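## Task

On the floor next to the track are two pallets: north near the -y end, south near the +y end. The south one starts with four closed cases, the north one with two, and each lid's label gives that case's gross weight in kg. Shift cases between the pallets until the north load is 54.5 kg or less and the south load is 27.0 kg or less. All six cases must end resting on a pallet deck, none stacked on another case, and none overhanging a pallet edge by more than about two fingers' width. A case that falls to the floor may be picked up again but must finish lid up. At the end the tools must have released everything and moved away; the result must hold without the robot supporting it.

## Robot and tools

Robot: two arms, left_arm and right_arm, each on its own carriage on one shared track along y at x = 0. left_rail carries left_arm and covers the +y half (position_m 0.6 to 3 m); right_rail carries right_arm on the -y half (-3 to -0.6 m). The names are labels only, not image sides. Each arm base sits at x = 0, y = the carriage position, z = 0.04 m, facing +x. Each arm ends in a vacuum tool with four suction cups on two channels: channel a cups at y = -104.5 mm and channel b cups at y = +104.5 mm in the cup point's frame, both at x = -62 and +62 mm; each cup is 103 mm wide and the set spans 227 mm in x by 312 mm in y. The cups point along the cup point's +z.

Scene frame (used in all reported poses): fixed to the table, z = 0 at the table top, +z up, +x the direction the arms face, +y to their left, y = 0 at track middle. The table starts at x = 0.50 and exists only for y between -0.90 and 0.90; beyond that the floor is at z = -0.53. The pallets stand on that floor: north near the -y end, south near the +y end. cam_pallet_north views the -y end from above, cam_pallet_south the +y end, with +y roughly to the right in both. Other cameras: cam_high, cam_low, cam_left_wrist, cam_right_wrist. Calibration matrices are supplied; reported cup positions may be off, especially at long reach.

Tool execute_actions takes "actions", a list run in order. Each action may hold "rows", "steps", "until", and device commands. "rows" has 1 to 15 rows, one per control step (1/30 s). Every row is one flat list of 16 numbers in [-1, 1] covering both arms: left dx, dy, dz, rx, ry, rz, left suction_a, suction_b, then the same eight for the right arm. The six motion numbers are an offset, not a pose: each is relative to that cup point's measured pose at the action's start (for a call's first action, the last reported pose), expressed in the cup point's own axes, and every row is measured from that same start, not cumulatively. Scale: 1.0 = 0.6 m for dx, dy, dz and 180 degrees for the rotation vector rx, ry, rz. Suction numbers are per-channel commands: 1 on, 0 off (above 0.01 counts as on), and they persist; to leave a tool unchanged, repeat its last suction values. "steps" (1 to 450, default 15, at least the row count) sets how long the action lasts; after the last row arms keep heading to its target. Per step the target is clipped to 100 mm and 16 degrees from the current pose, and joints have speed and acceleration limits, so large moves need many steps and may return unfinished; send the remainder next. For gentle motion ramp the offset, e.g. about 0.01 more per row (6 mm per step).

Carriages: command {"left_rail": {"position_m": x}} or right_rail likewise, an absolute place on the track in metres; "speed_m_s" 0.01 to 1 (starts at 1, persists); {"stop": true} halts. Rows never move carriages, but a moving carriage shifts its arm's tool with it. Drive, then wait with an until such as {"left_rail": {"position_status": ["!=", "moving"]}} before aiming the tool at scene points. "until" ends an action early when conditions on reported fields hold; numbers need a comparison ("=", "!=", "<", "<=", ">", ">="); {"all": {"status": "ended"}} and {"any": {"status": "ended"}} are also allowed. Any out-of-range value or unknown name rejects the whole call.

Results: each arm's cup point position (m), quaternion wxyz and velocities in the scene frame; Hand target lines; joint positions (rail first, then six joints); wrist force and torque in the tool's axes (noisy, offset, saturate near 200 N); suction_measured_a/b (about 0 unsealed, 0.83+ airtight, lower with leaks such as cardboard, settles in up to 1.3 s) and part_present_a/b (1 above 0.09). Rail status words: moving, done, stopped, contact_stop, time_out, stopped_with_arm (fix the arm's command, resend), stopped_for_other_arm (move the arms apart, wait about 30 steps, resend); position_answer taken or not_taken. "pose unreachable" means the clearance check altered or blocked that arm's command.

Gripping: switch a channel on and press both its cups fully onto a flat smooth patch; an edge, gap or missing cup leaks and that channel holds nothing. Cups compress up to 21 mm. Heavy, off-centre or fast loads can tear loose. To place: lower in small steps until contact, then in one action turn both channels off and back the tool straight away. While part_present is 1 the controller assumes an 11.5 kg load in force accounting.

Avoid: any part of the arms, tools or held cases hitting or pressing the other arm; 400 N external force or joint torque at limits (shoulder 693, elbow 407, wrists 100 N m), which freezes the arm 10 s; dropping, slamming or knocking cases out of the work area. Other tools: zoom_image (camera, region [x0, y0, x1, y1] pixels, max 504 by 504) to read lid labels; read_manual (licence text only); finished_scene(scene) ends a scene irreversibly once the goal holds.

Each tool is called as name(argument=value, ...) on one line, values as JSON.

## Session

execute_actions(actions=[])

Scene clock: 0.00 s.
left_arm: end_effector_position=(+0.8500, +1.8934, +0.4405) suction_measured_a=0.00 part_present_a=0 suction_measured_b=0.00 part_present_b=0 end_effector_quat_wxyz=(+0.001, -0.000, +1.000, -0.001) end_effector_velocity=(+0.000, -0.000, -0.000) end_effector_angular_velocity=(+0.000, +0.000, -0.000) | right_arm: end_effector_position=(+0.8508, -2.6987, +0.4402) suction_measured_a=0.01 part_present_a=0 suction_measured_b=0.01 part_present_b=0 end_effector_quat_wxyz=(+0.000, -0.000, +1.000, +0.000) end_effector_velocity=(+0.000, -0.000, -0.000) end_effector_angular_velocity=(+0.000, +0.000, -0.000)
Joint positions: left_arm=[ 1.893 -0.238 -1.499  2.092 -2.166 -1.572  1.332] | right_arm=[-2.699 -0.238 -1.497  2.091 -2.164 -1.57   1.332]
Joint velocities: left_arm=[ 0. -0.  0. -0.  0. -0.  0.] | right_arm=[ 0. -0.  0. -0.  0. -0.  0.]
Wrist force (N, on the end effector, along its own x y z axes, offset not removed): no reading
Wrist torque (N m, same axes, about the end effector's origin, offset not removed): no reading
Hand target (left_arm): +0.850, +1.893, +0.441; +0.001, -0.000, +1.000, -0.001
Hand target (right_arm): +0.851, -2.699, +0.440; +0.000, -0.000, +1.000, +0.000
left_rail: position_m=1.893 position_m_goal=1.893 speed_m_s=1.00 position_status=done position_answer=taken refusals=0
right_rail: position_m=-2.699 position_m_goal=-2.699 speed_m_s=1.00 position_status=done position_answer=taken refusals=0

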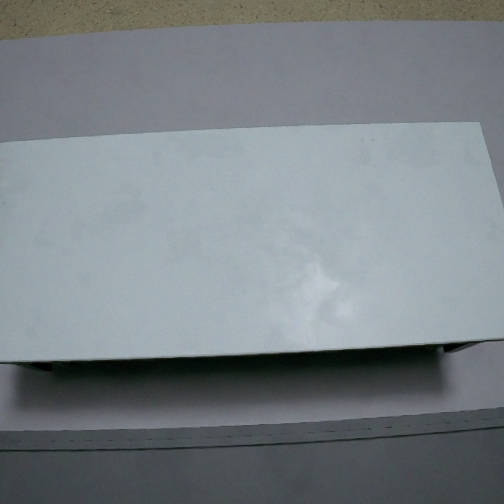

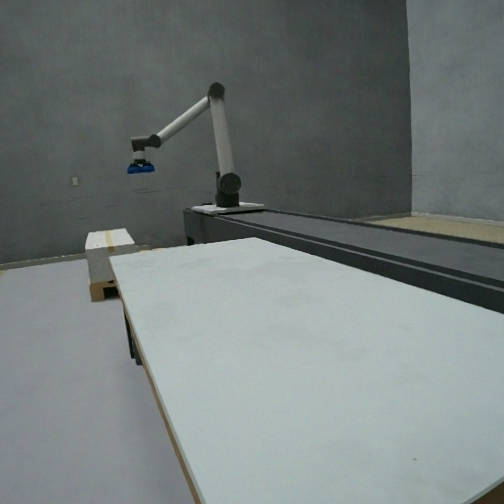

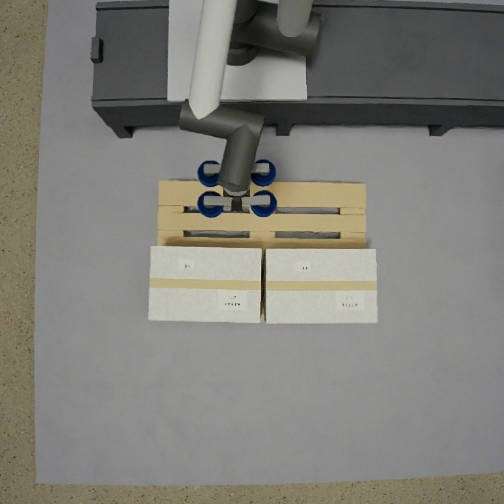

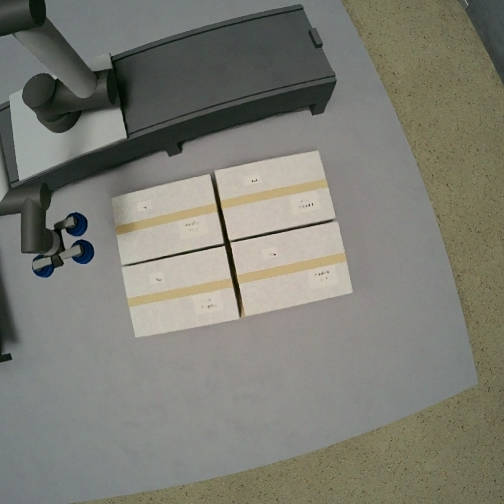

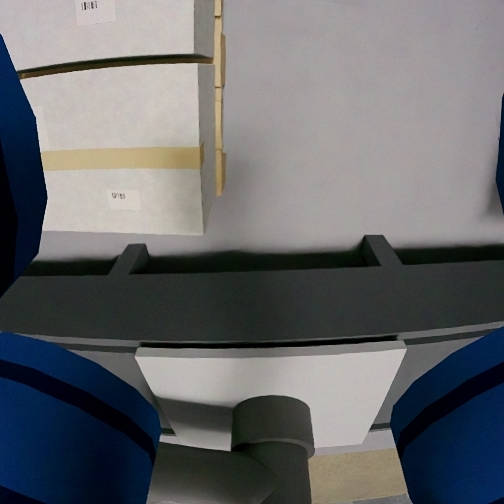

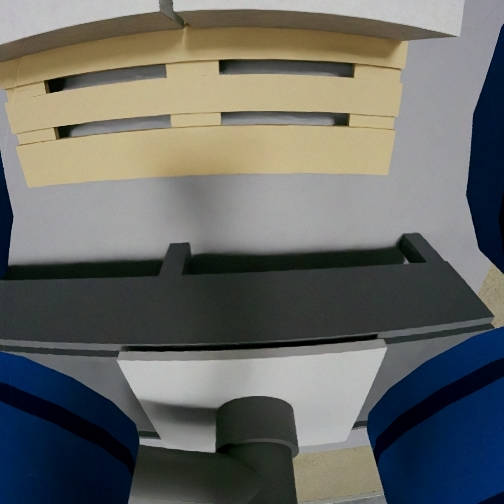

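zoom_image(camera="cam_pallet_south", region=[100, 140, 360, 340])

zoom_image(camera="cam_pallet_north", region=[140, 240, 390, 330])

Region (100, 140, 360, 340) of cam_pallet_south's 504x504 image, scaled by 1.938, with more detail than that image has; it fills the top 388 rows of this view, and the rest is white.

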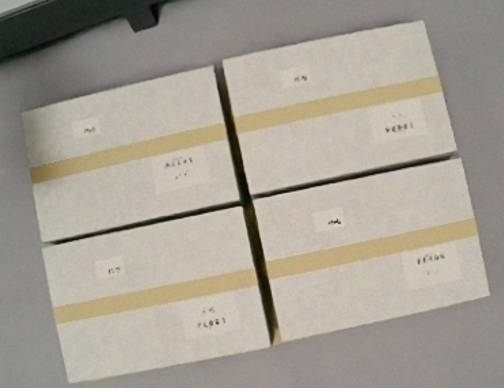

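Region (140, 240, 390, 330) of cam_pallet_north's 504x504 image, scaled by 2.016, with more detail than that image has; it fills the top 181 rows of this view, and the rest is white.

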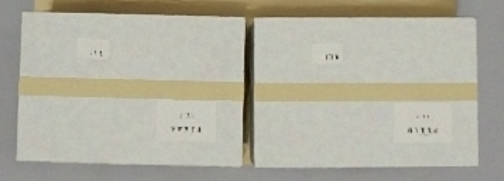

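zoom_image(camera="cam_pallet_south", region=[130, 195, 220, 240])

Region (130, 195, 220, 240) of cam_pallet_south's 504x504 image, scaled by 5.600, with more detail than that image has.

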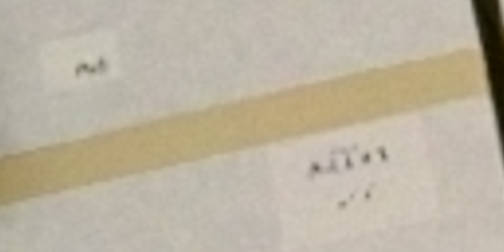

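execute_actions(actions=[{"left_rail":{"position_m":2.65},"right_rail":{"position_m":-2.6},"rows":[[-0.5,0,0,0,0,0,0,0,-0.5,0,0,0,0,0,0,0]],"steps":90}])

Scene clock: 16.93 s.
left_arm: end_effector_position=(+1.1500, +2.6510, +0.4407) suction_measured_a=0.00 part_present_a=0 suction_measured_b=0.00 part_present_b=0 end_effector_quat_wxyz=(+0.001, -0.000, +1.000, -0.001) end_effector_velocity=(+0.000, -0.000, -0.000) end_effector_angular_velocity=(+0.000, +0.000, +0.000) | right_arm: end_effector_position=(+1.1507, -2.5994, +0.4401) suction_measured_a=0.01 part_present_a=0 suction_measured_b=0.01 part_present_b=0 end_effector_quat_wxyz=(-0.000, -0.000, +1.000, +0.000) end_effector_velocity=(+0.000, -0.000, -0.000) end_effector_angular_velocity=(+0.000, +0.000, -0.000)
Joint positions: left_arm=[ 2.65  -0.175 -1.178  1.669 -2.064 -1.572  1.395] | right_arm=[-2.6   -0.175 -1.176  1.668 -2.062 -1.57   1.395]
Joint velocities: left_arm=[ 0.  0.  0.  0. -0. -0. -0.] | right_arm=[ 0.  0.  0.  0. -0.  0.  0.]
Wrist force (N, on the end effector, along its own x y z axes, offset not removed): left_arm=[-4.2 -5.7 0.3] | right_arm=[2.8 1.1 -0.8]
Wrist torque (N m, same axes, about the end effector's origin, offset not removed): left_arm=[-0.31 1.03 -0.48] | right_arm=[0.60 -0.16 0.31]
Hand target (left_arm): +1.150, +2.651, +0.441; +0.001, -0.000, +1.000, -0.001
Hand target (right_arm): +1.151, -2.599, +0.440; -0.000, -0.000, +1.000, +0.000
Off the commanded pose (left_arm): 0.000 m, 0 deg.
Off the commanded pose (right_arm): 0.000 m, 0 deg.
left_rail: position_m=2.650 position_m_goal=2.650 speed_m_s=1.00 position_status=done position_answer=taken refusals=0
right_rail: position_m=-2.600 position_m_goal=-2.600 speed_m_s=1.00 position_status=done position_answer=taken refusals=0
camera_calibration (this result's frames):
cam_left_wrist: T_world_to_cam=[[-0.0400735, -0.999044, -0.0174782, 2.70921], [-0.836709, 0.0239901, 0.547121, 0.675209], [-0.546179, 0.0365492, -0.836871, 0.99123], [0, 0, 0, 1]] pos_world=[1.21491, 2.65419, 0.507462]
cam_right_wrist: T_world_to_cam=[[-0.0384648, -0.998888, 0.0272765, -2.56736], [-0.842963, 0.0470945, 0.535906, 0.881399], [-0.536595, -0.00237952, -0.843837, 1.06977], [0, 0, 0, 1]] pos_world=[1.21827, -2.60347, 0.500392]

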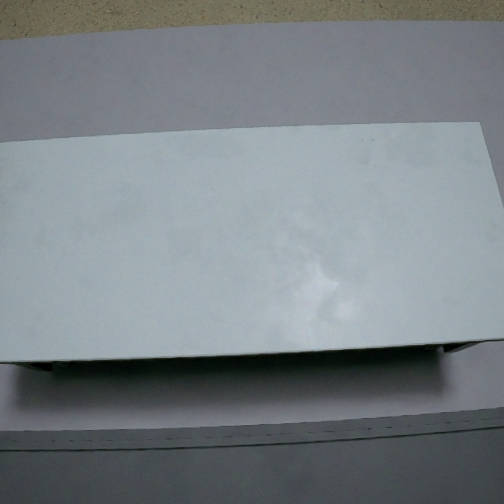

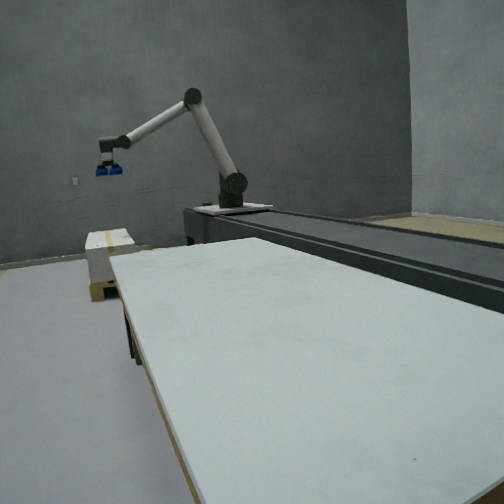

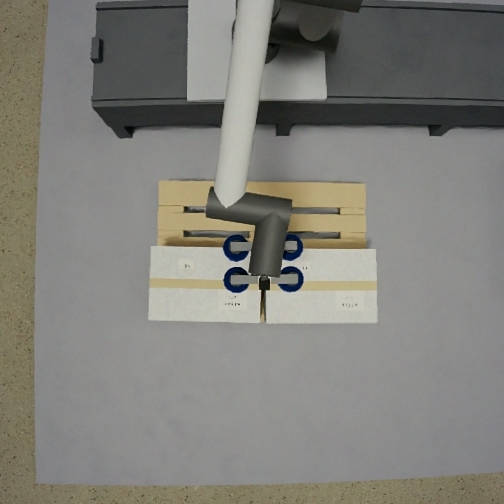

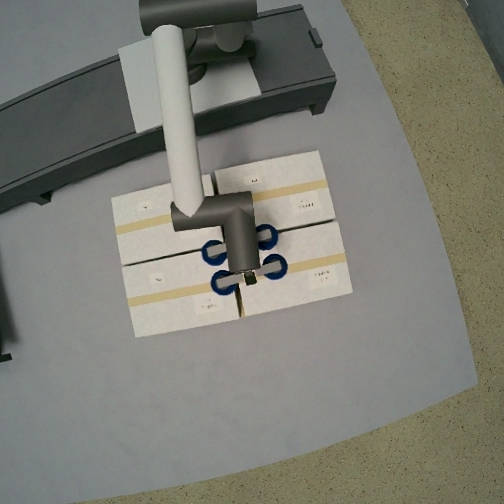

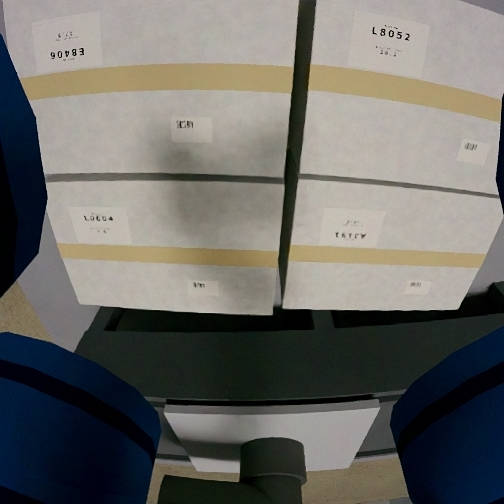

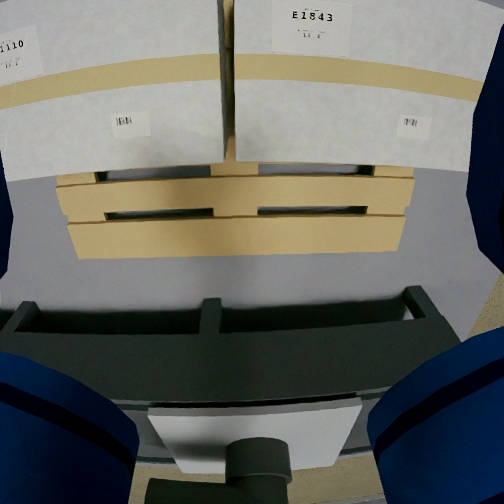

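zoom_image(camera="cam_left_wrist", region=[340, 0, 440, 80])

zoom_image(camera="cam_left_wrist", region=[20, 0, 120, 80])

zoom_image(camera="cam_left_wrist", region=[60, 195, 140, 255])

zoom_image(camera="cam_left_wrist", region=[310, 195, 400, 255])

zoom_image(camera="cam_right_wrist", region=[260, 0, 360, 70])

zoom_image(camera="cam_right_wrist", region=[0, 20, 60, 90])

Region (340, 0, 440, 80) of cam_left_wrist's 504x504 image, scaled by 5.040, with more detail than that image has; it fills the top 403 rows of this view, and the rest is white.

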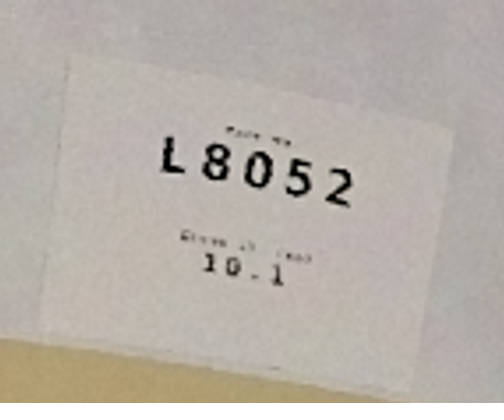

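Region (20, 0, 120, 80) of cam_left_wrist's 504x504 image, scaled by 5.040, with more detail than that image has; it fills the top 403 rows of this view, and the rest is white.

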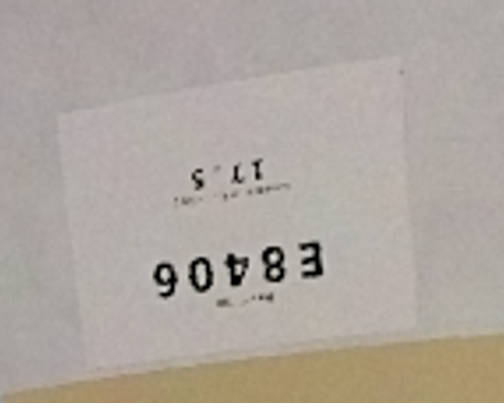

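Region (60, 195, 140, 255) of cam_left_wrist's 504x504 image, scaled by 6.300, with more detail than that image has; it fills the top 378 rows of this view, and the rest is white.

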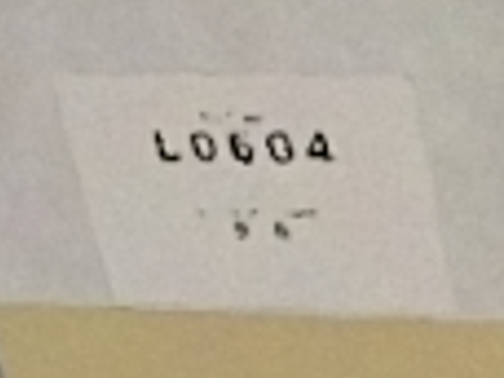

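Region (310, 195, 400, 255) of cam_left_wrist's 504x504 image, scaled by 5.600, with more detail than that image has.

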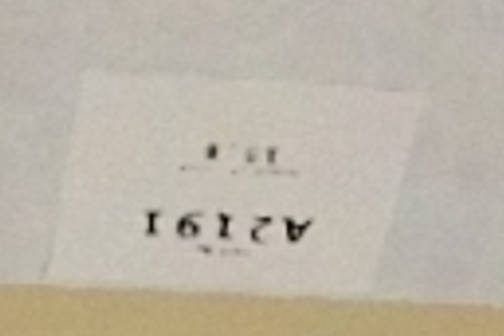

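Region (260, 0, 360, 70) of cam_right_wrist's 504x504 image, scaled by 5.040, with more detail than that image has; it fills the top 353 rows of this view, and the rest is white.

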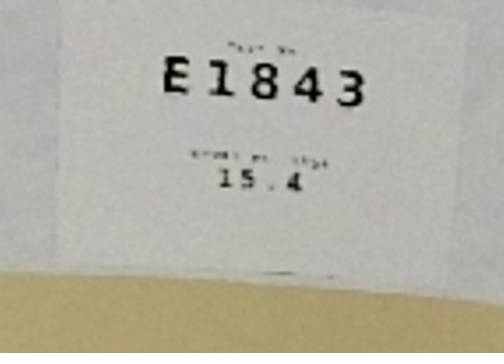

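Region (0, 20, 60, 90) of cam_right_wrist's 504x504 image, scaled by 7.200, with more detail than that image has; it fills the left 432 columns of this view, and the rest is white.

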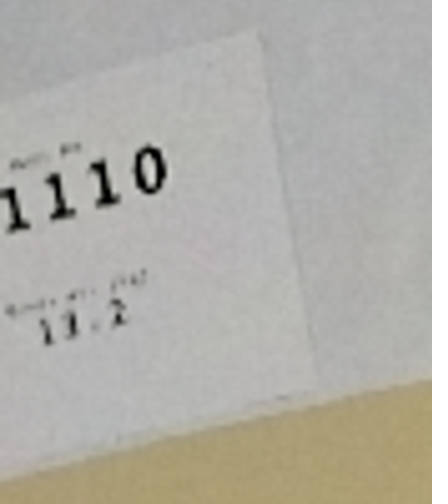

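execute_actions(actions=[{"rows":[[0.55,0,0.3,0,0,0,0,0,0,0,0,0,0,0,0,0]],"steps":60}])

Scene clock: 28.20 s.
left_arm: end_effector_position=(+0.8200, +2.6506, +0.2606) suction_measured_a=0.00 part_present_a=0 suction_measured_b=0.00 part_present_b=0 end_effector_quat_wxyz=(+0.001, -0.000, +1.000, -0.001) end_effector_velocity=(-0.000, -0.000, -0.000) end_effector_angular_velocity=(-0.000, -0.000, +0.000) | right_arm: end_effector_position=(+1.1507, -2.5994, +0.4401) suction_measured_a=0.01 part_present_a=0 suction_measured_b=0.01 part_present_b=0 end_effector_quat_wxyz=(-0.000, -0.000, +1.000, +0.000) end_effector_velocity=(-0.000, +0.000, +0.000) end_effector_angular_velocity=(-0.000, -0.000, +0.000)
Joint positions: left_arm=[ 2.65  -0.247 -1.358  2.257 -2.472 -1.572  1.323] | right_arm=[-2.6   -0.175 -1.176  1.668 -2.062 -1.57   1.395]
Joint velocities: left_arm=[ 0. -0. -0.  0. -0.  0. -0.] | right_arm=[ 0.  0. -0.  0. -0.  0. -0.]
Wrist force (N, on the end effector, along its own x y z axes, offset not removed): left_arm=[-3.4 -3.8 -2.3] | right_arm=[0.3 -3.0 1.0]
Wrist torque (N m, same axes, about the end effector's origin, offset not removed): left_arm=[-0.08 0.81 -0.37] | right_arm=[0.13 0.28 0.05]
Hand target (left_arm): +0.820, +2.651, +0.261; +0.001, -0.000, +1.000, -0.001
Hand target (right_arm): +1.151, -2.599, +0.440; -0.000, -0.000, +1.000, +0.000
Off the commanded pose (left_arm): 0.001 m, 0 deg.
Off the commanded pose (right_arm): 0.000 m, 0 deg.
left_rail: position_m=2.650 position_m_goal=2.650 speed_m_s=1.00 position_status=done position_answer=taken refusals=0
right_rail: position_m=-2.600 position_m_goal=-2.600 speed_m_s=1.00 position_status=done position_answer=taken refusals=0
camera_calibration (this result's frames):
cam_left_wrist: T_world_to_cam=[[-0.0400751, -0.999046, -0.0173551, 2.69243], [-0.836657, 0.0240554, 0.547199, 0.497447], [-0.546259, 0.0364493, -0.836823, 0.660569], [0, 0, 0, 1]] pos_world=[0.884934, 2.65382, 0.327305]
cam_right_wrist: T_world_to_cam=[[-0.0384647, -0.998888, 0.0272765, -2.56736], [-0.842963, 0.0470944, 0.535907, 0.881399], [-0.536595, -0.00237958, -0.843837, 1.06977], [0, 0, 0, 1]] pos_world=[1.21827, -2.60347, 0.500392]

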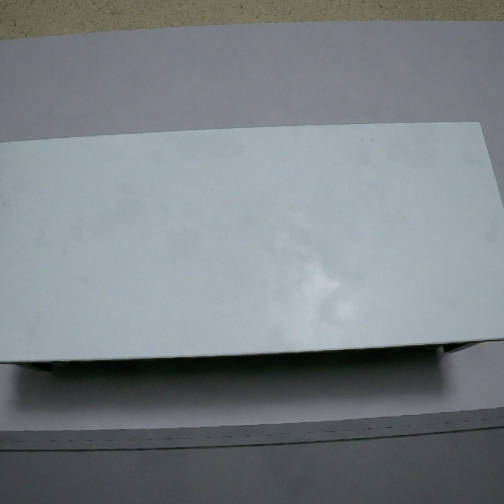

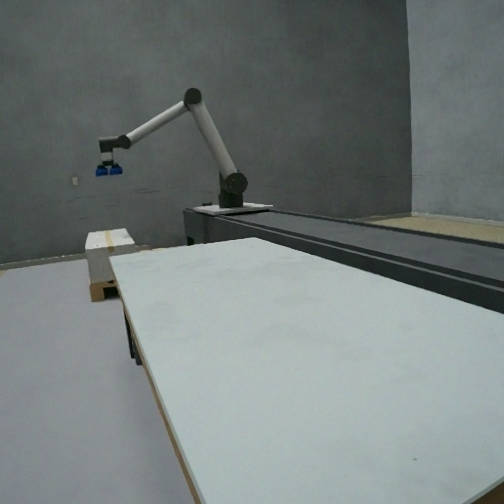

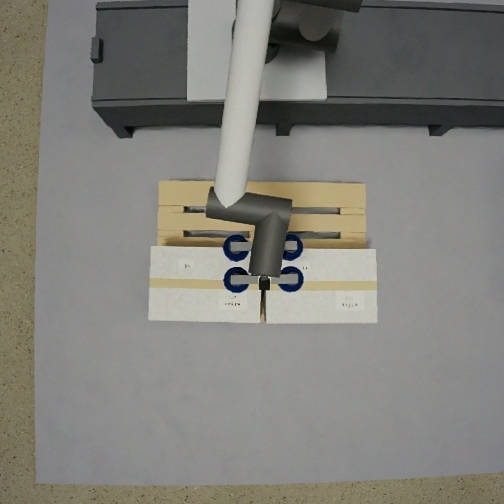

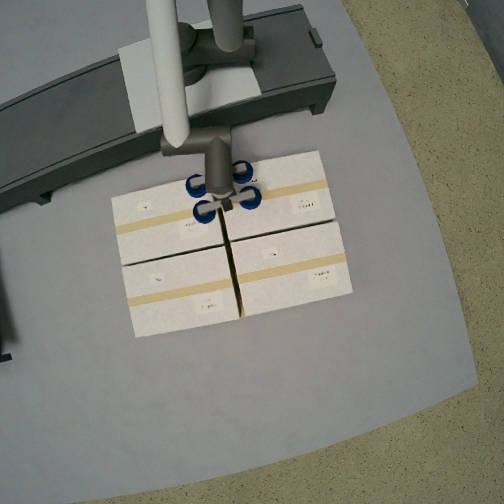

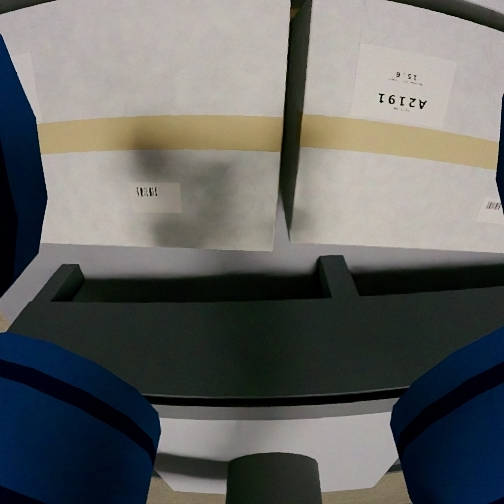

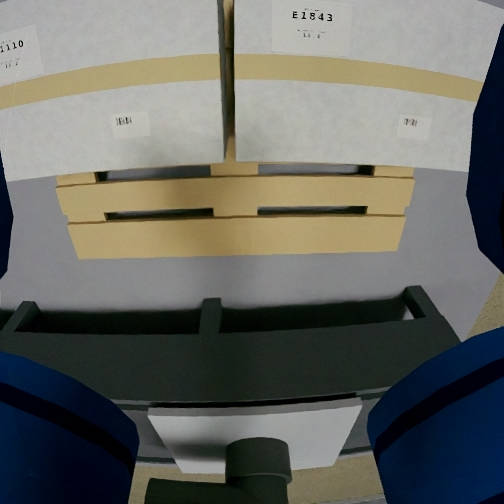

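zoom_image(camera="cam_left_wrist", region=[370, 55, 450, 115])

Region (370, 55, 450, 115) of cam_left_wrist's 504x504 image, scaled by 6.300, with more detail than that image has; it fills the top 378 rows of this view, and the rest is white.

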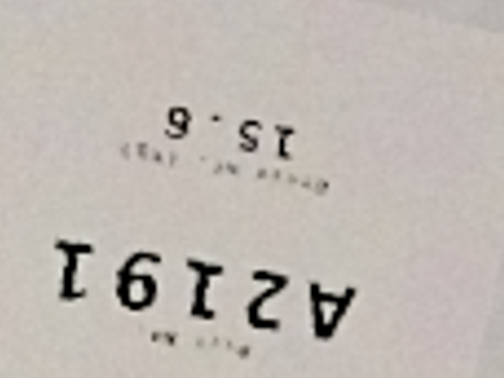

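execute_actions(actions=[{"rows":[[0,0.4,0,0,0,0,0,0,0,0,0,0,0,0,0,0]],"steps":45}])

Scene clock: 34.73 s.
left_arm: end_effector_position=(+0.8199, +2.8906, +0.2606) suction_measured_a=0.00 part_present_a=0 suction_measured_b=0.00 part_present_b=0 end_effector_quat_wxyz=(+0.001, -0.000, +1.000, -0.000) end_effector_velocity=(+0.000, +0.000, -0.000) end_effector_angular_velocity=(-0.000, +0.000, +0.000) | right_arm: end_effector_position=(+1.1507, -2.5994, +0.4401) suction_measured_a=0.01 part_present_a=0 suction_measured_b=0.01 part_present_b=0 end_effector_quat_wxyz=(-0.000, -0.000, +1.000, +0.000) end_effector_velocity=(+0.000, +0.000, -0.000) end_effector_angular_velocity=(-0.000, +0.000, +0.000)
Joint positions: left_arm=[ 2.65   0.048 -1.326  2.211 -2.458 -1.572  1.618] | right_arm=[-2.6   -0.175 -1.176  1.668 -2.062 -1.57   1.395]
Joint velocities: left_arm=[ 0.  0.  0. -0.  0. -0.  0.] | right_arm=[ 0.  0.  0. -0.  0. -0.  0.]
Wrist force (N, on the end effector, along its own x y z axes, offset not removed): left_arm=[-6.3 -4.0 -1.5] | right_arm=[-1.6 2.4 -0.4]
Wrist torque (N m, same axes, about the end effector's origin, offset not removed): left_arm=[0.02 1.18 -0.32] | right_arm=[0.54 0.49 0.19]
Hand target (left_arm): +0.820, +2.891, +0.261; +0.001, -0.000, +1.000, -0.000
Hand target (right_arm): +1.151, -2.599, +0.440; -0.000, -0.000, +1.000, +0.000
Off the commanded pose (left_arm): 0.000 m, 0 deg.
Off the commanded pose (right_arm): 0.000 m, 0 deg.
left_rail: position_m=2.650 position_m_goal=2.650 speed_m_s=1.00 position_status=done position_answer=taken refusals=0
right_rail: position_m=-2.600 position_m_goal=-2.600 speed_m_s=1.00 position_status=done position_answer=taken refusals=0
camera_calibration (this result's frames):
cam_left_wrist: T_world_to_cam=[[-0.040073, -0.999036, -0.0179007, 2.93229], [-0.836839, 0.023767, 0.546933, 0.492561], [-0.545981, 0.0368972, -0.836985, 0.650258], [0, 0, 0, 1]] pos_world=[0.884728, 2.89377, 0.327348]
cam_right_wrist: T_world_to_cam=[[-0.0384647, -0.998888, 0.0272766, -2.56736], [-0.842963, 0.0470944, 0.535907, 0.881399], [-0.536595, -0.00237961, -0.843836, 1.06977], [0, 0, 0, 1]] pos_world=[1.21827, -2.60347, 0.500392]

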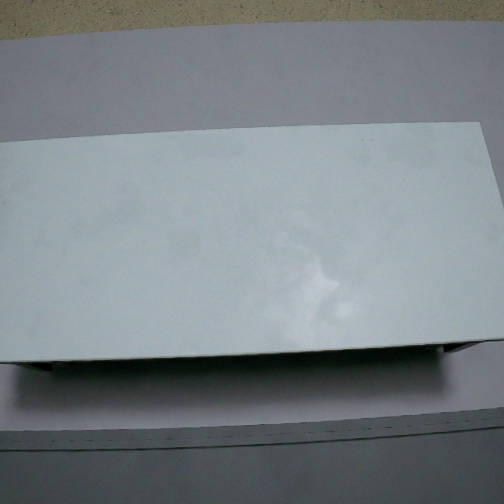

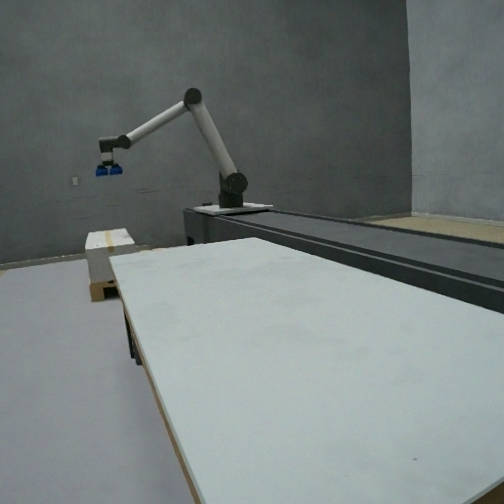

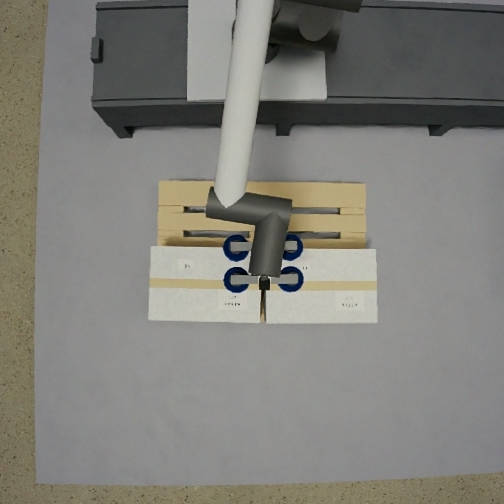

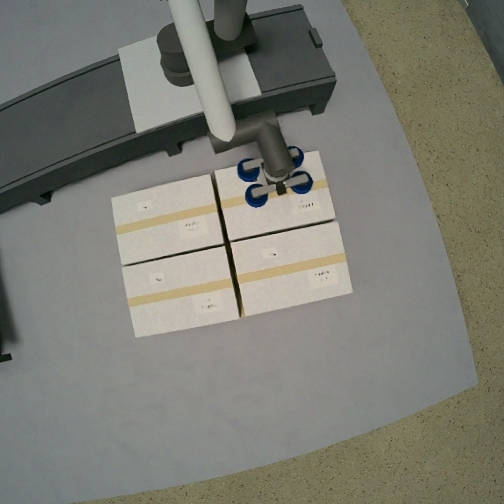

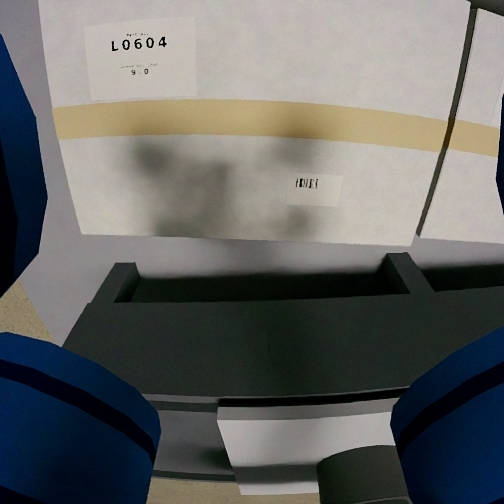

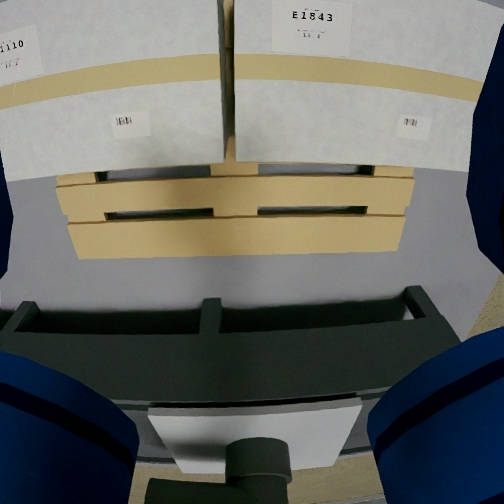

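execute_actions(actions=[{"rows":[[0.067,-0.95,0.0,0,0,0,0,0,0,0,0,0,0,0,0,0]],"steps":45},{"rows":[[0,0,0.4,0,0,0,1,1,0,0,0,0,0,0,0,0]],"steps":30}])

Scene clock: 55.90 s.
left_arm: end_effector_position=(+0.7793, +2.3271, +0.0222) suction_measured_a=0.00 part_present_a=0 suction_measured_b=0.00 part_present_b=0 end_effector_quat_wxyz=(+0.000, +0.000, +1.000, -0.001) end_effector_velocity=(+0.003, -0.002, -0.009) end_effector_angular_velocity=(-0.003, -0.003, +0.000) | right_arm: end_effector_position=(+1.1507, -2.5994, +0.4401) suction_measured_a=0.01 part_present_a=0 suction_measured_b=0.01 part_present_b=0 end_effector_quat_wxyz=(-0.000, -0.000, +1.000, +0.000) end_effector_velocity=(-0.000, +0.000, +0.000) end_effector_angular_velocity=(-0.000, -0.000, +0.000)
Joint positions: left_arm=[ 2.65  -0.633 -1.017  2.301 -2.857 -1.572  0.938] | right_arm=[-2.6   -0.175 -1.176  1.668 -2.062 -1.57   1.395]
Joint velocities: left_arm=[ 0.     0.001  0.015 -0.003 -0.017  0.     0.001] | right_arm=[ 0.  0. -0.  0. -0. -0. -0.]
Wrist force (N, on the end effector, along its own x y z axes, offset not removed): left_arm=[-6.4 -7.2 -6.8] | right_arm=[-1.9 0.5 1.2]
Wrist torque (N m, same axes, about the end effector's origin, offset not removed): left_arm=[-0.56 1.38 -0.44] | right_arm=[0.59 0.72 0.14]
Hand target (left_arm): +0.780, +2.327, +0.021; +0.000, +0.000, +1.000, -0.001
Hand target (right_arm): +1.151, -2.599, +0.440; -0.000, -0.000, +1.000, +0.000
Off the commanded pose (left_arm): 0.002 m, 0 deg.
Off the commanded pose (right_arm): 0.000 m, 0 deg.
left_rail: position_m=2.650 position_m_goal=2.650 speed_m_s=1.00 position_status=done position_answer=taken refusals=0
right_rail: position_m=-2.600 position_m_goal=-2.600 speed_m_s=1.00 position_status=done position_answer=taken refusals=0
camera_calibration (this result's frames):
cam_left_wrist: T_world_to_cam=[[-0.0411015, -0.999023, -0.0162299, 2.36417], [-0.836037, 0.025492, 0.548081, 0.597706], [-0.547132, 0.0360958, -0.836268, 0.452159], [0, 0, 0, 1]] pos_world=[0.844265, 2.3303, 0.0889048]
cam_right_wrist: T_world_to_cam=[[-0.0384647, -0.998888, 0.0272765, -2.56736], [-0.842963, 0.0470944, 0.535907, 0.881399], [-0.536595, -0.00237959, -0.843836, 1.06977], [0, 0, 0, 1]] pos_world=[1.21827, -2.60347, 0.500392]

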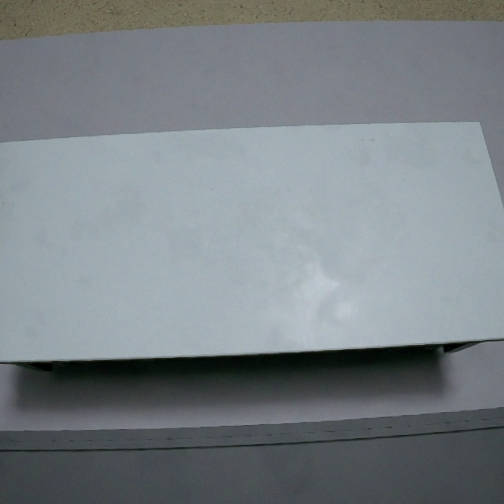

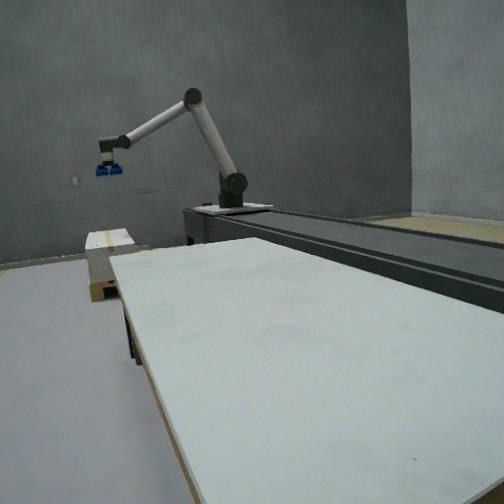

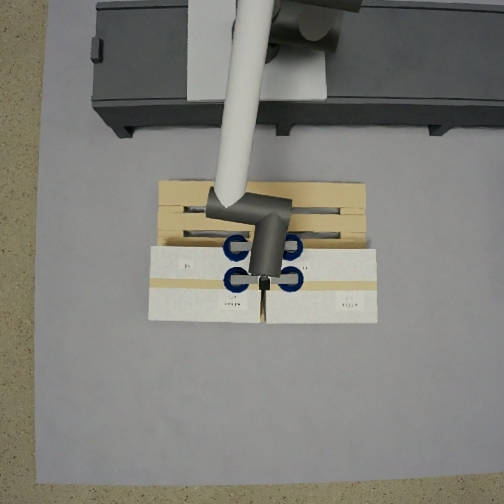

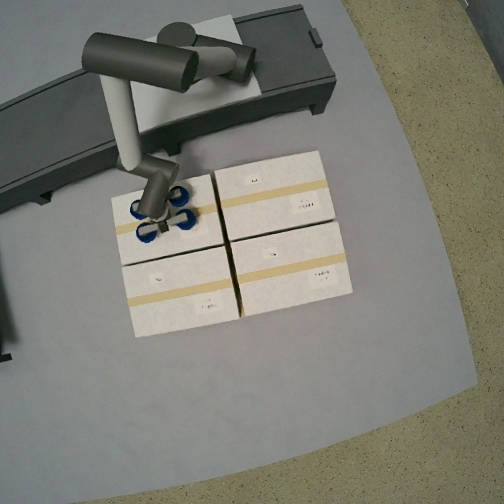

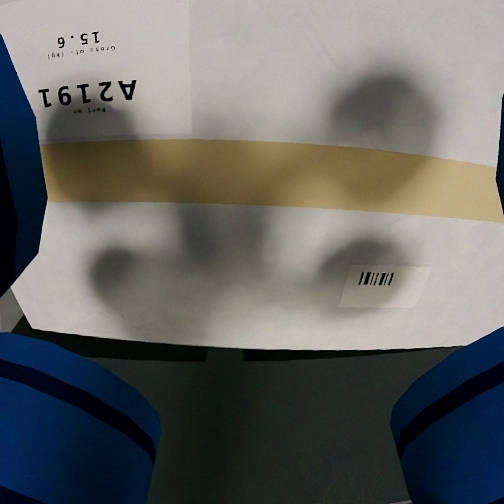

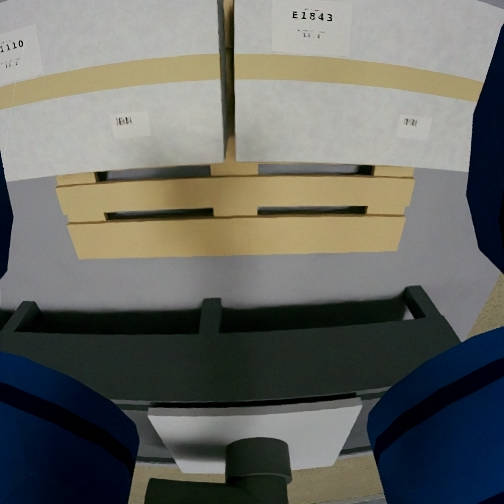

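Descend 6 cm slowly.

execute_actions(actions=[{"rows":[[0,0,0.05,0,0,0,1,1,0,0,0,0,0,0,0,0],[0,0,0.1,0,0,0,1,1,0,0,0,0,0,0,0,0]],"steps":30}])

Scene clock: 59.13 s.
left_arm: end_effector_position=(+0.7793, +2.3270, -0.0377) suction_measured_a=0.00 part_present_a=0 suction_measured_b=0.00 part_present_b=0 end_effector_quat_wxyz=(+0.000, +0.000, +1.000, -0.001) end_effector_velocity=(+0.000, -0.000, -0.000) end_effector_angular_velocity=(-0.000, -0.000, -0.000) | right_arm: end_effector_position=(+1.1507, -2.5994, +0.4401) suction_measured_a=0.01 part_present_a=0 suction_measured_b=0.01 part_present_b=0 end_effector_quat_wxyz=(-0.000, -0.000, +1.000, +0.000) end_effector_velocity=(+0.000, -0.000, -0.000) end_effector_angular_velocity=(+0.000, +0.000, -0.000)
Joint positions: left_arm=[ 2.65  -0.633 -0.926  2.301 -2.948 -1.572  0.938] | right_arm=[-2.6   -0.175 -1.176  1.668 -2.062 -1.57   1.395]
Joint velocities: left_arm=[ 0.    -0.     0.001 -0.    -0.001 -0.    -0.   ] | right_arm=[ 0.  0.  0. -0.  0. -0.  0.]
Wrist force (N, on the end effector, along its own x y z axes, offset not removed): left_arm=[-4.3 -6.4 -4.2] | right_arm=[1.8 0.3 -1.9]
Wrist torque (N m, same axes, about the end effector's origin, offset not removed): left_arm=[-0.60 1.32 -0.43] | right_arm=[0.50 0.14 0.32]
Hand target (left_arm): +0.779, +2.327, -0.038; +0.000, +0.000, +1.000, -0.001
Hand target (right_arm): +1.151, -2.599, +0.440; -0.000, -0.000, +1.000, +0.000
Off the commanded pose (left_arm): 0.000 m, 0 deg.
Off the commanded pose (right_arm): 0.000 m, 0 deg.
left_rail: position_m=2.650 position_m_goal=2.650 speed_m_s=1.00 position_status=done position_answer=taken refusals=0
right_rail: position_m=-2.600 position_m_goal=-2.600 speed_m_s=1.00 position_status=done position_answer=taken refusals=0
camera_calibration (this result's frames):
cam_left_wrist: T_world_to_cam=[[-0.0410921, -0.999024, -0.0162265, 2.36314], [-0.836041, 0.0254863, 0.548075, 0.630551], [-0.547126, 0.0360876, -0.836272, 0.402083], [0, 0, 0, 1]] pos_world=[0.844263, 2.33026, 0.0290077]
cam_right_wrist: T_world_to_cam=[[-0.0384647, -0.998888, 0.0272766, -2.56736], [-0.842963, 0.0470944, 0.535907, 0.881399], [-0.536595, -0.00237961, -0.843836, 1.06977], [0, 0, 0, 1]] pos_world=[1.21827, -2.60347, 0.500392]

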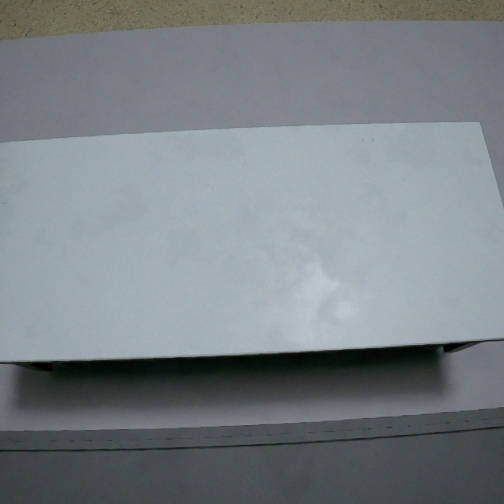

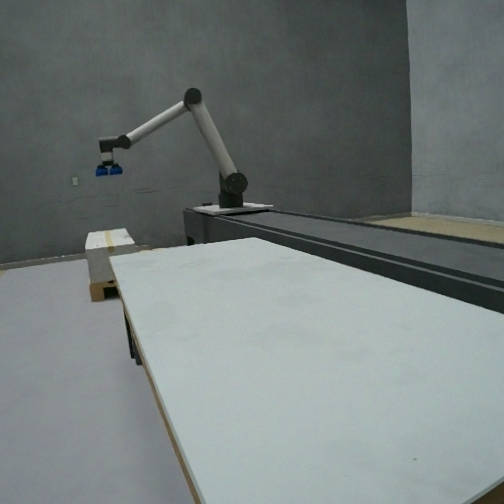

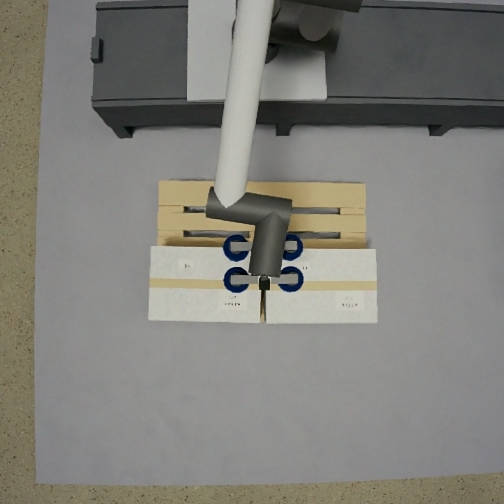

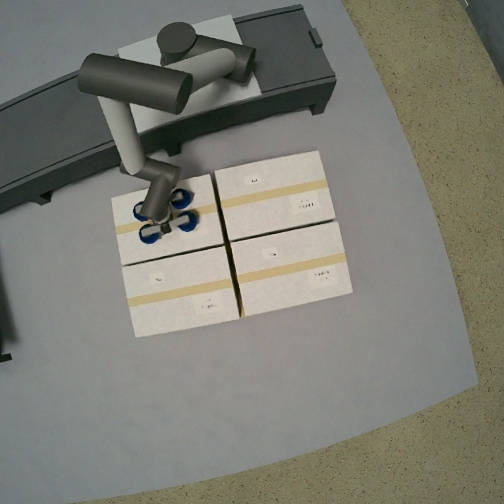

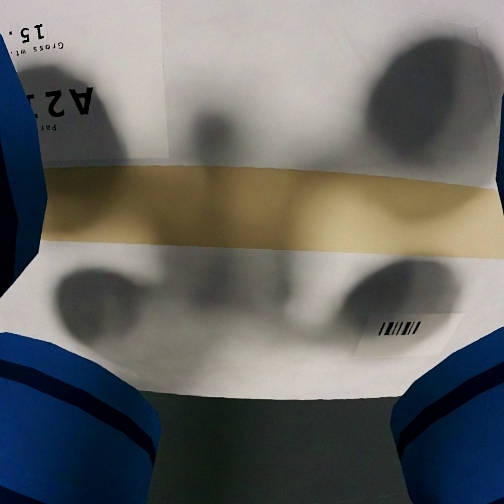

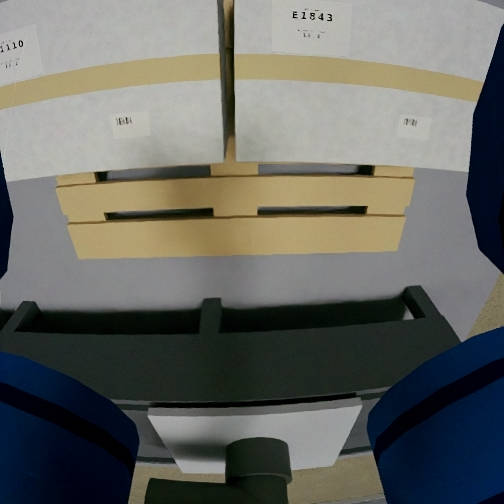

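execute_actions(actions=[{"rows":[[0,0,0.05,0,0,0,1,1,0,0,0,0,0,0,0,0],[0,0,0.1,0,0,0,1,1,0,0,0,0,0,0,0,0]],"steps":45}])

Scene clock: 64.53 s.
left_arm: end_effector_position=(+0.7793, +2.3270, -0.0976) suction_measured_a=0.00 part_present_a=0 suction_measured_b=0.00 part_present_b=0 end_effector_quat_wxyz=(+0.000, +0.000, +1.000, -0.001) end_effector_velocity=(+0.000, +0.000, -0.000) end_effector_angular_velocity=(+0.000, +0.000, +0.000) | right_arm: end_effector_position=(+1.1507, -2.5994, +0.4401) suction_measured_a=0.01 part_present_a=0 suction_measured_b=0.01 part_present_b=0 end_effector_quat_wxyz=(-0.000, -0.000, +1.000, +0.000) end_effector_velocity=(+0.000, +0.000, -0.000) end_effector_angular_velocity=(-0.000, +0.000, +0.000)
Joint positions: left_arm=[ 2.65  -0.633 -0.834  2.294 -3.033 -1.573  0.938] | right_arm=[-2.6   -0.175 -1.176  1.668 -2.062 -1.57   1.395]
Joint velocities: left_arm=[ 0.  0.  0. -0. -0.  0.  0.] | right_arm=[ 0.  0.  0. -0.  0. -0. -0.]
Wrist force (N, on the end effector, along its own x y z axes, offset not removed): left_arm=[-4.2 -0.3 -3.0] | right_arm=[2.8 2.6 -2.3]
Wrist torque (N m, same axes, about the end effector's origin, offset not removed): left_arm=[0.32 1.13 -0.28] | right_arm=[0.82 -0.03 0.20]
Hand target (left_arm): +0.779, +2.327, -0.098; +0.000, +0.000, +1.000, -0.001
Hand target (right_arm): +1.151, -2.599, +0.440; -0.000, -0.000, +1.000, +0.000
Off the commanded pose (left_arm): 0.000 m, 0 deg.
Off the commanded pose (right_arm): 0.000 m, 0 deg.
left_rail: position_m=2.650 position_m_goal=2.650 speed_m_s=1.00 position_status=done position_answer=taken refusals=0
right_rail: position_m=-2.600 position_m_goal=-2.600 speed_m_s=1.00 position_status=done position_answer=taken refusals=0
camera_calibration (this result's frames):
cam_left_wrist: T_world_to_cam=[[-0.0410967, -0.999024, -0.0161751, 2.3621], [-0.836025, 0.0255173, 0.548098, 0.663332], [-0.54715, 0.0360478, -0.836258, 0.352045], [0, 0, 0, 1]] pos_world=[0.844258, 2.33018, -0.0309627]
cam_right_wrist: T_world_to_cam=[[-0.038465, -0.998888, 0.0272765, -2.56736], [-0.842963, 0.0470946, 0.535907, 0.881399], [-0.536595, -0.00237944, -0.843837, 1.06977], [0, 0, 0, 1]] pos_world=[1.21827, -2.60347, 0.500392]

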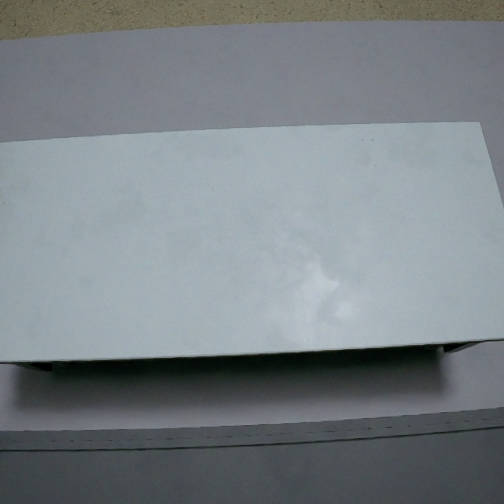

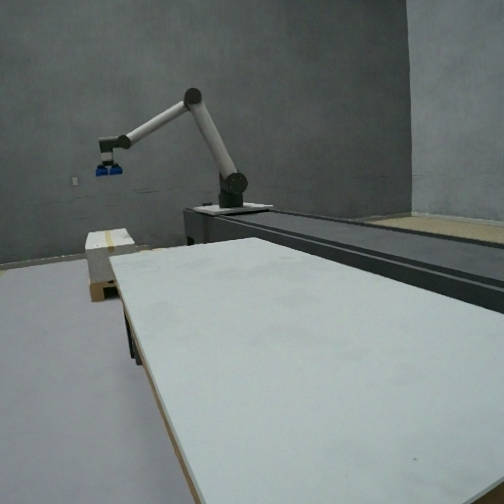

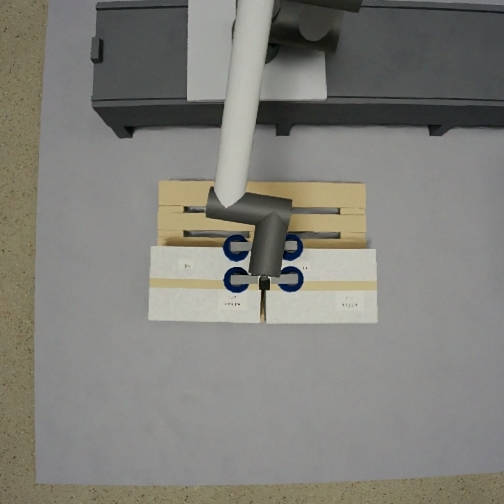

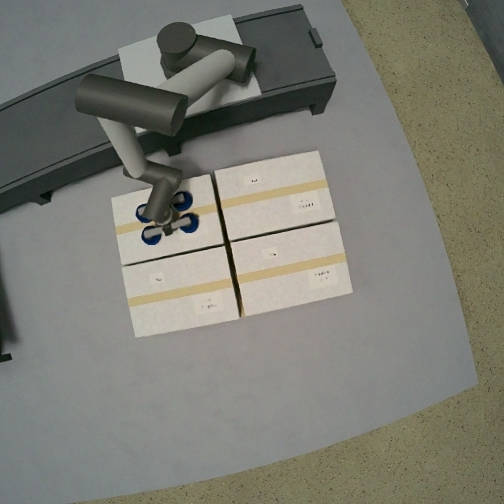

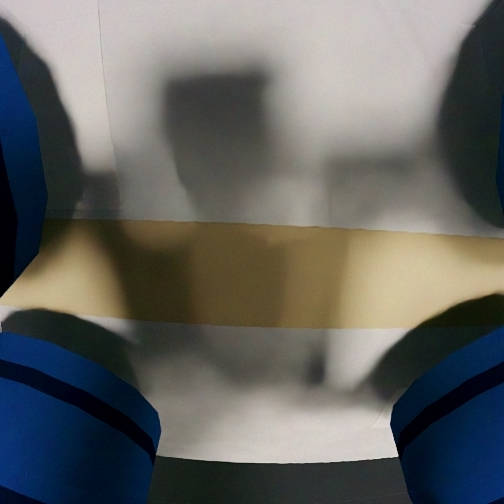

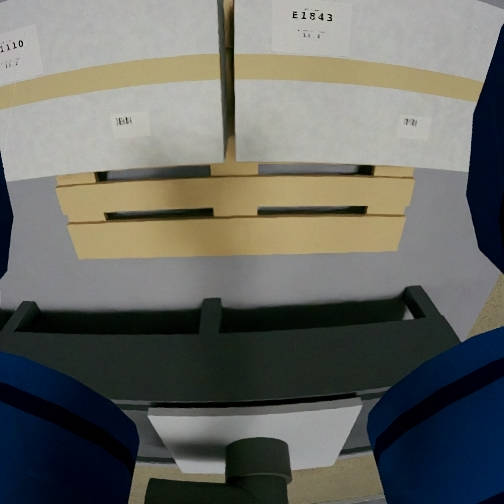

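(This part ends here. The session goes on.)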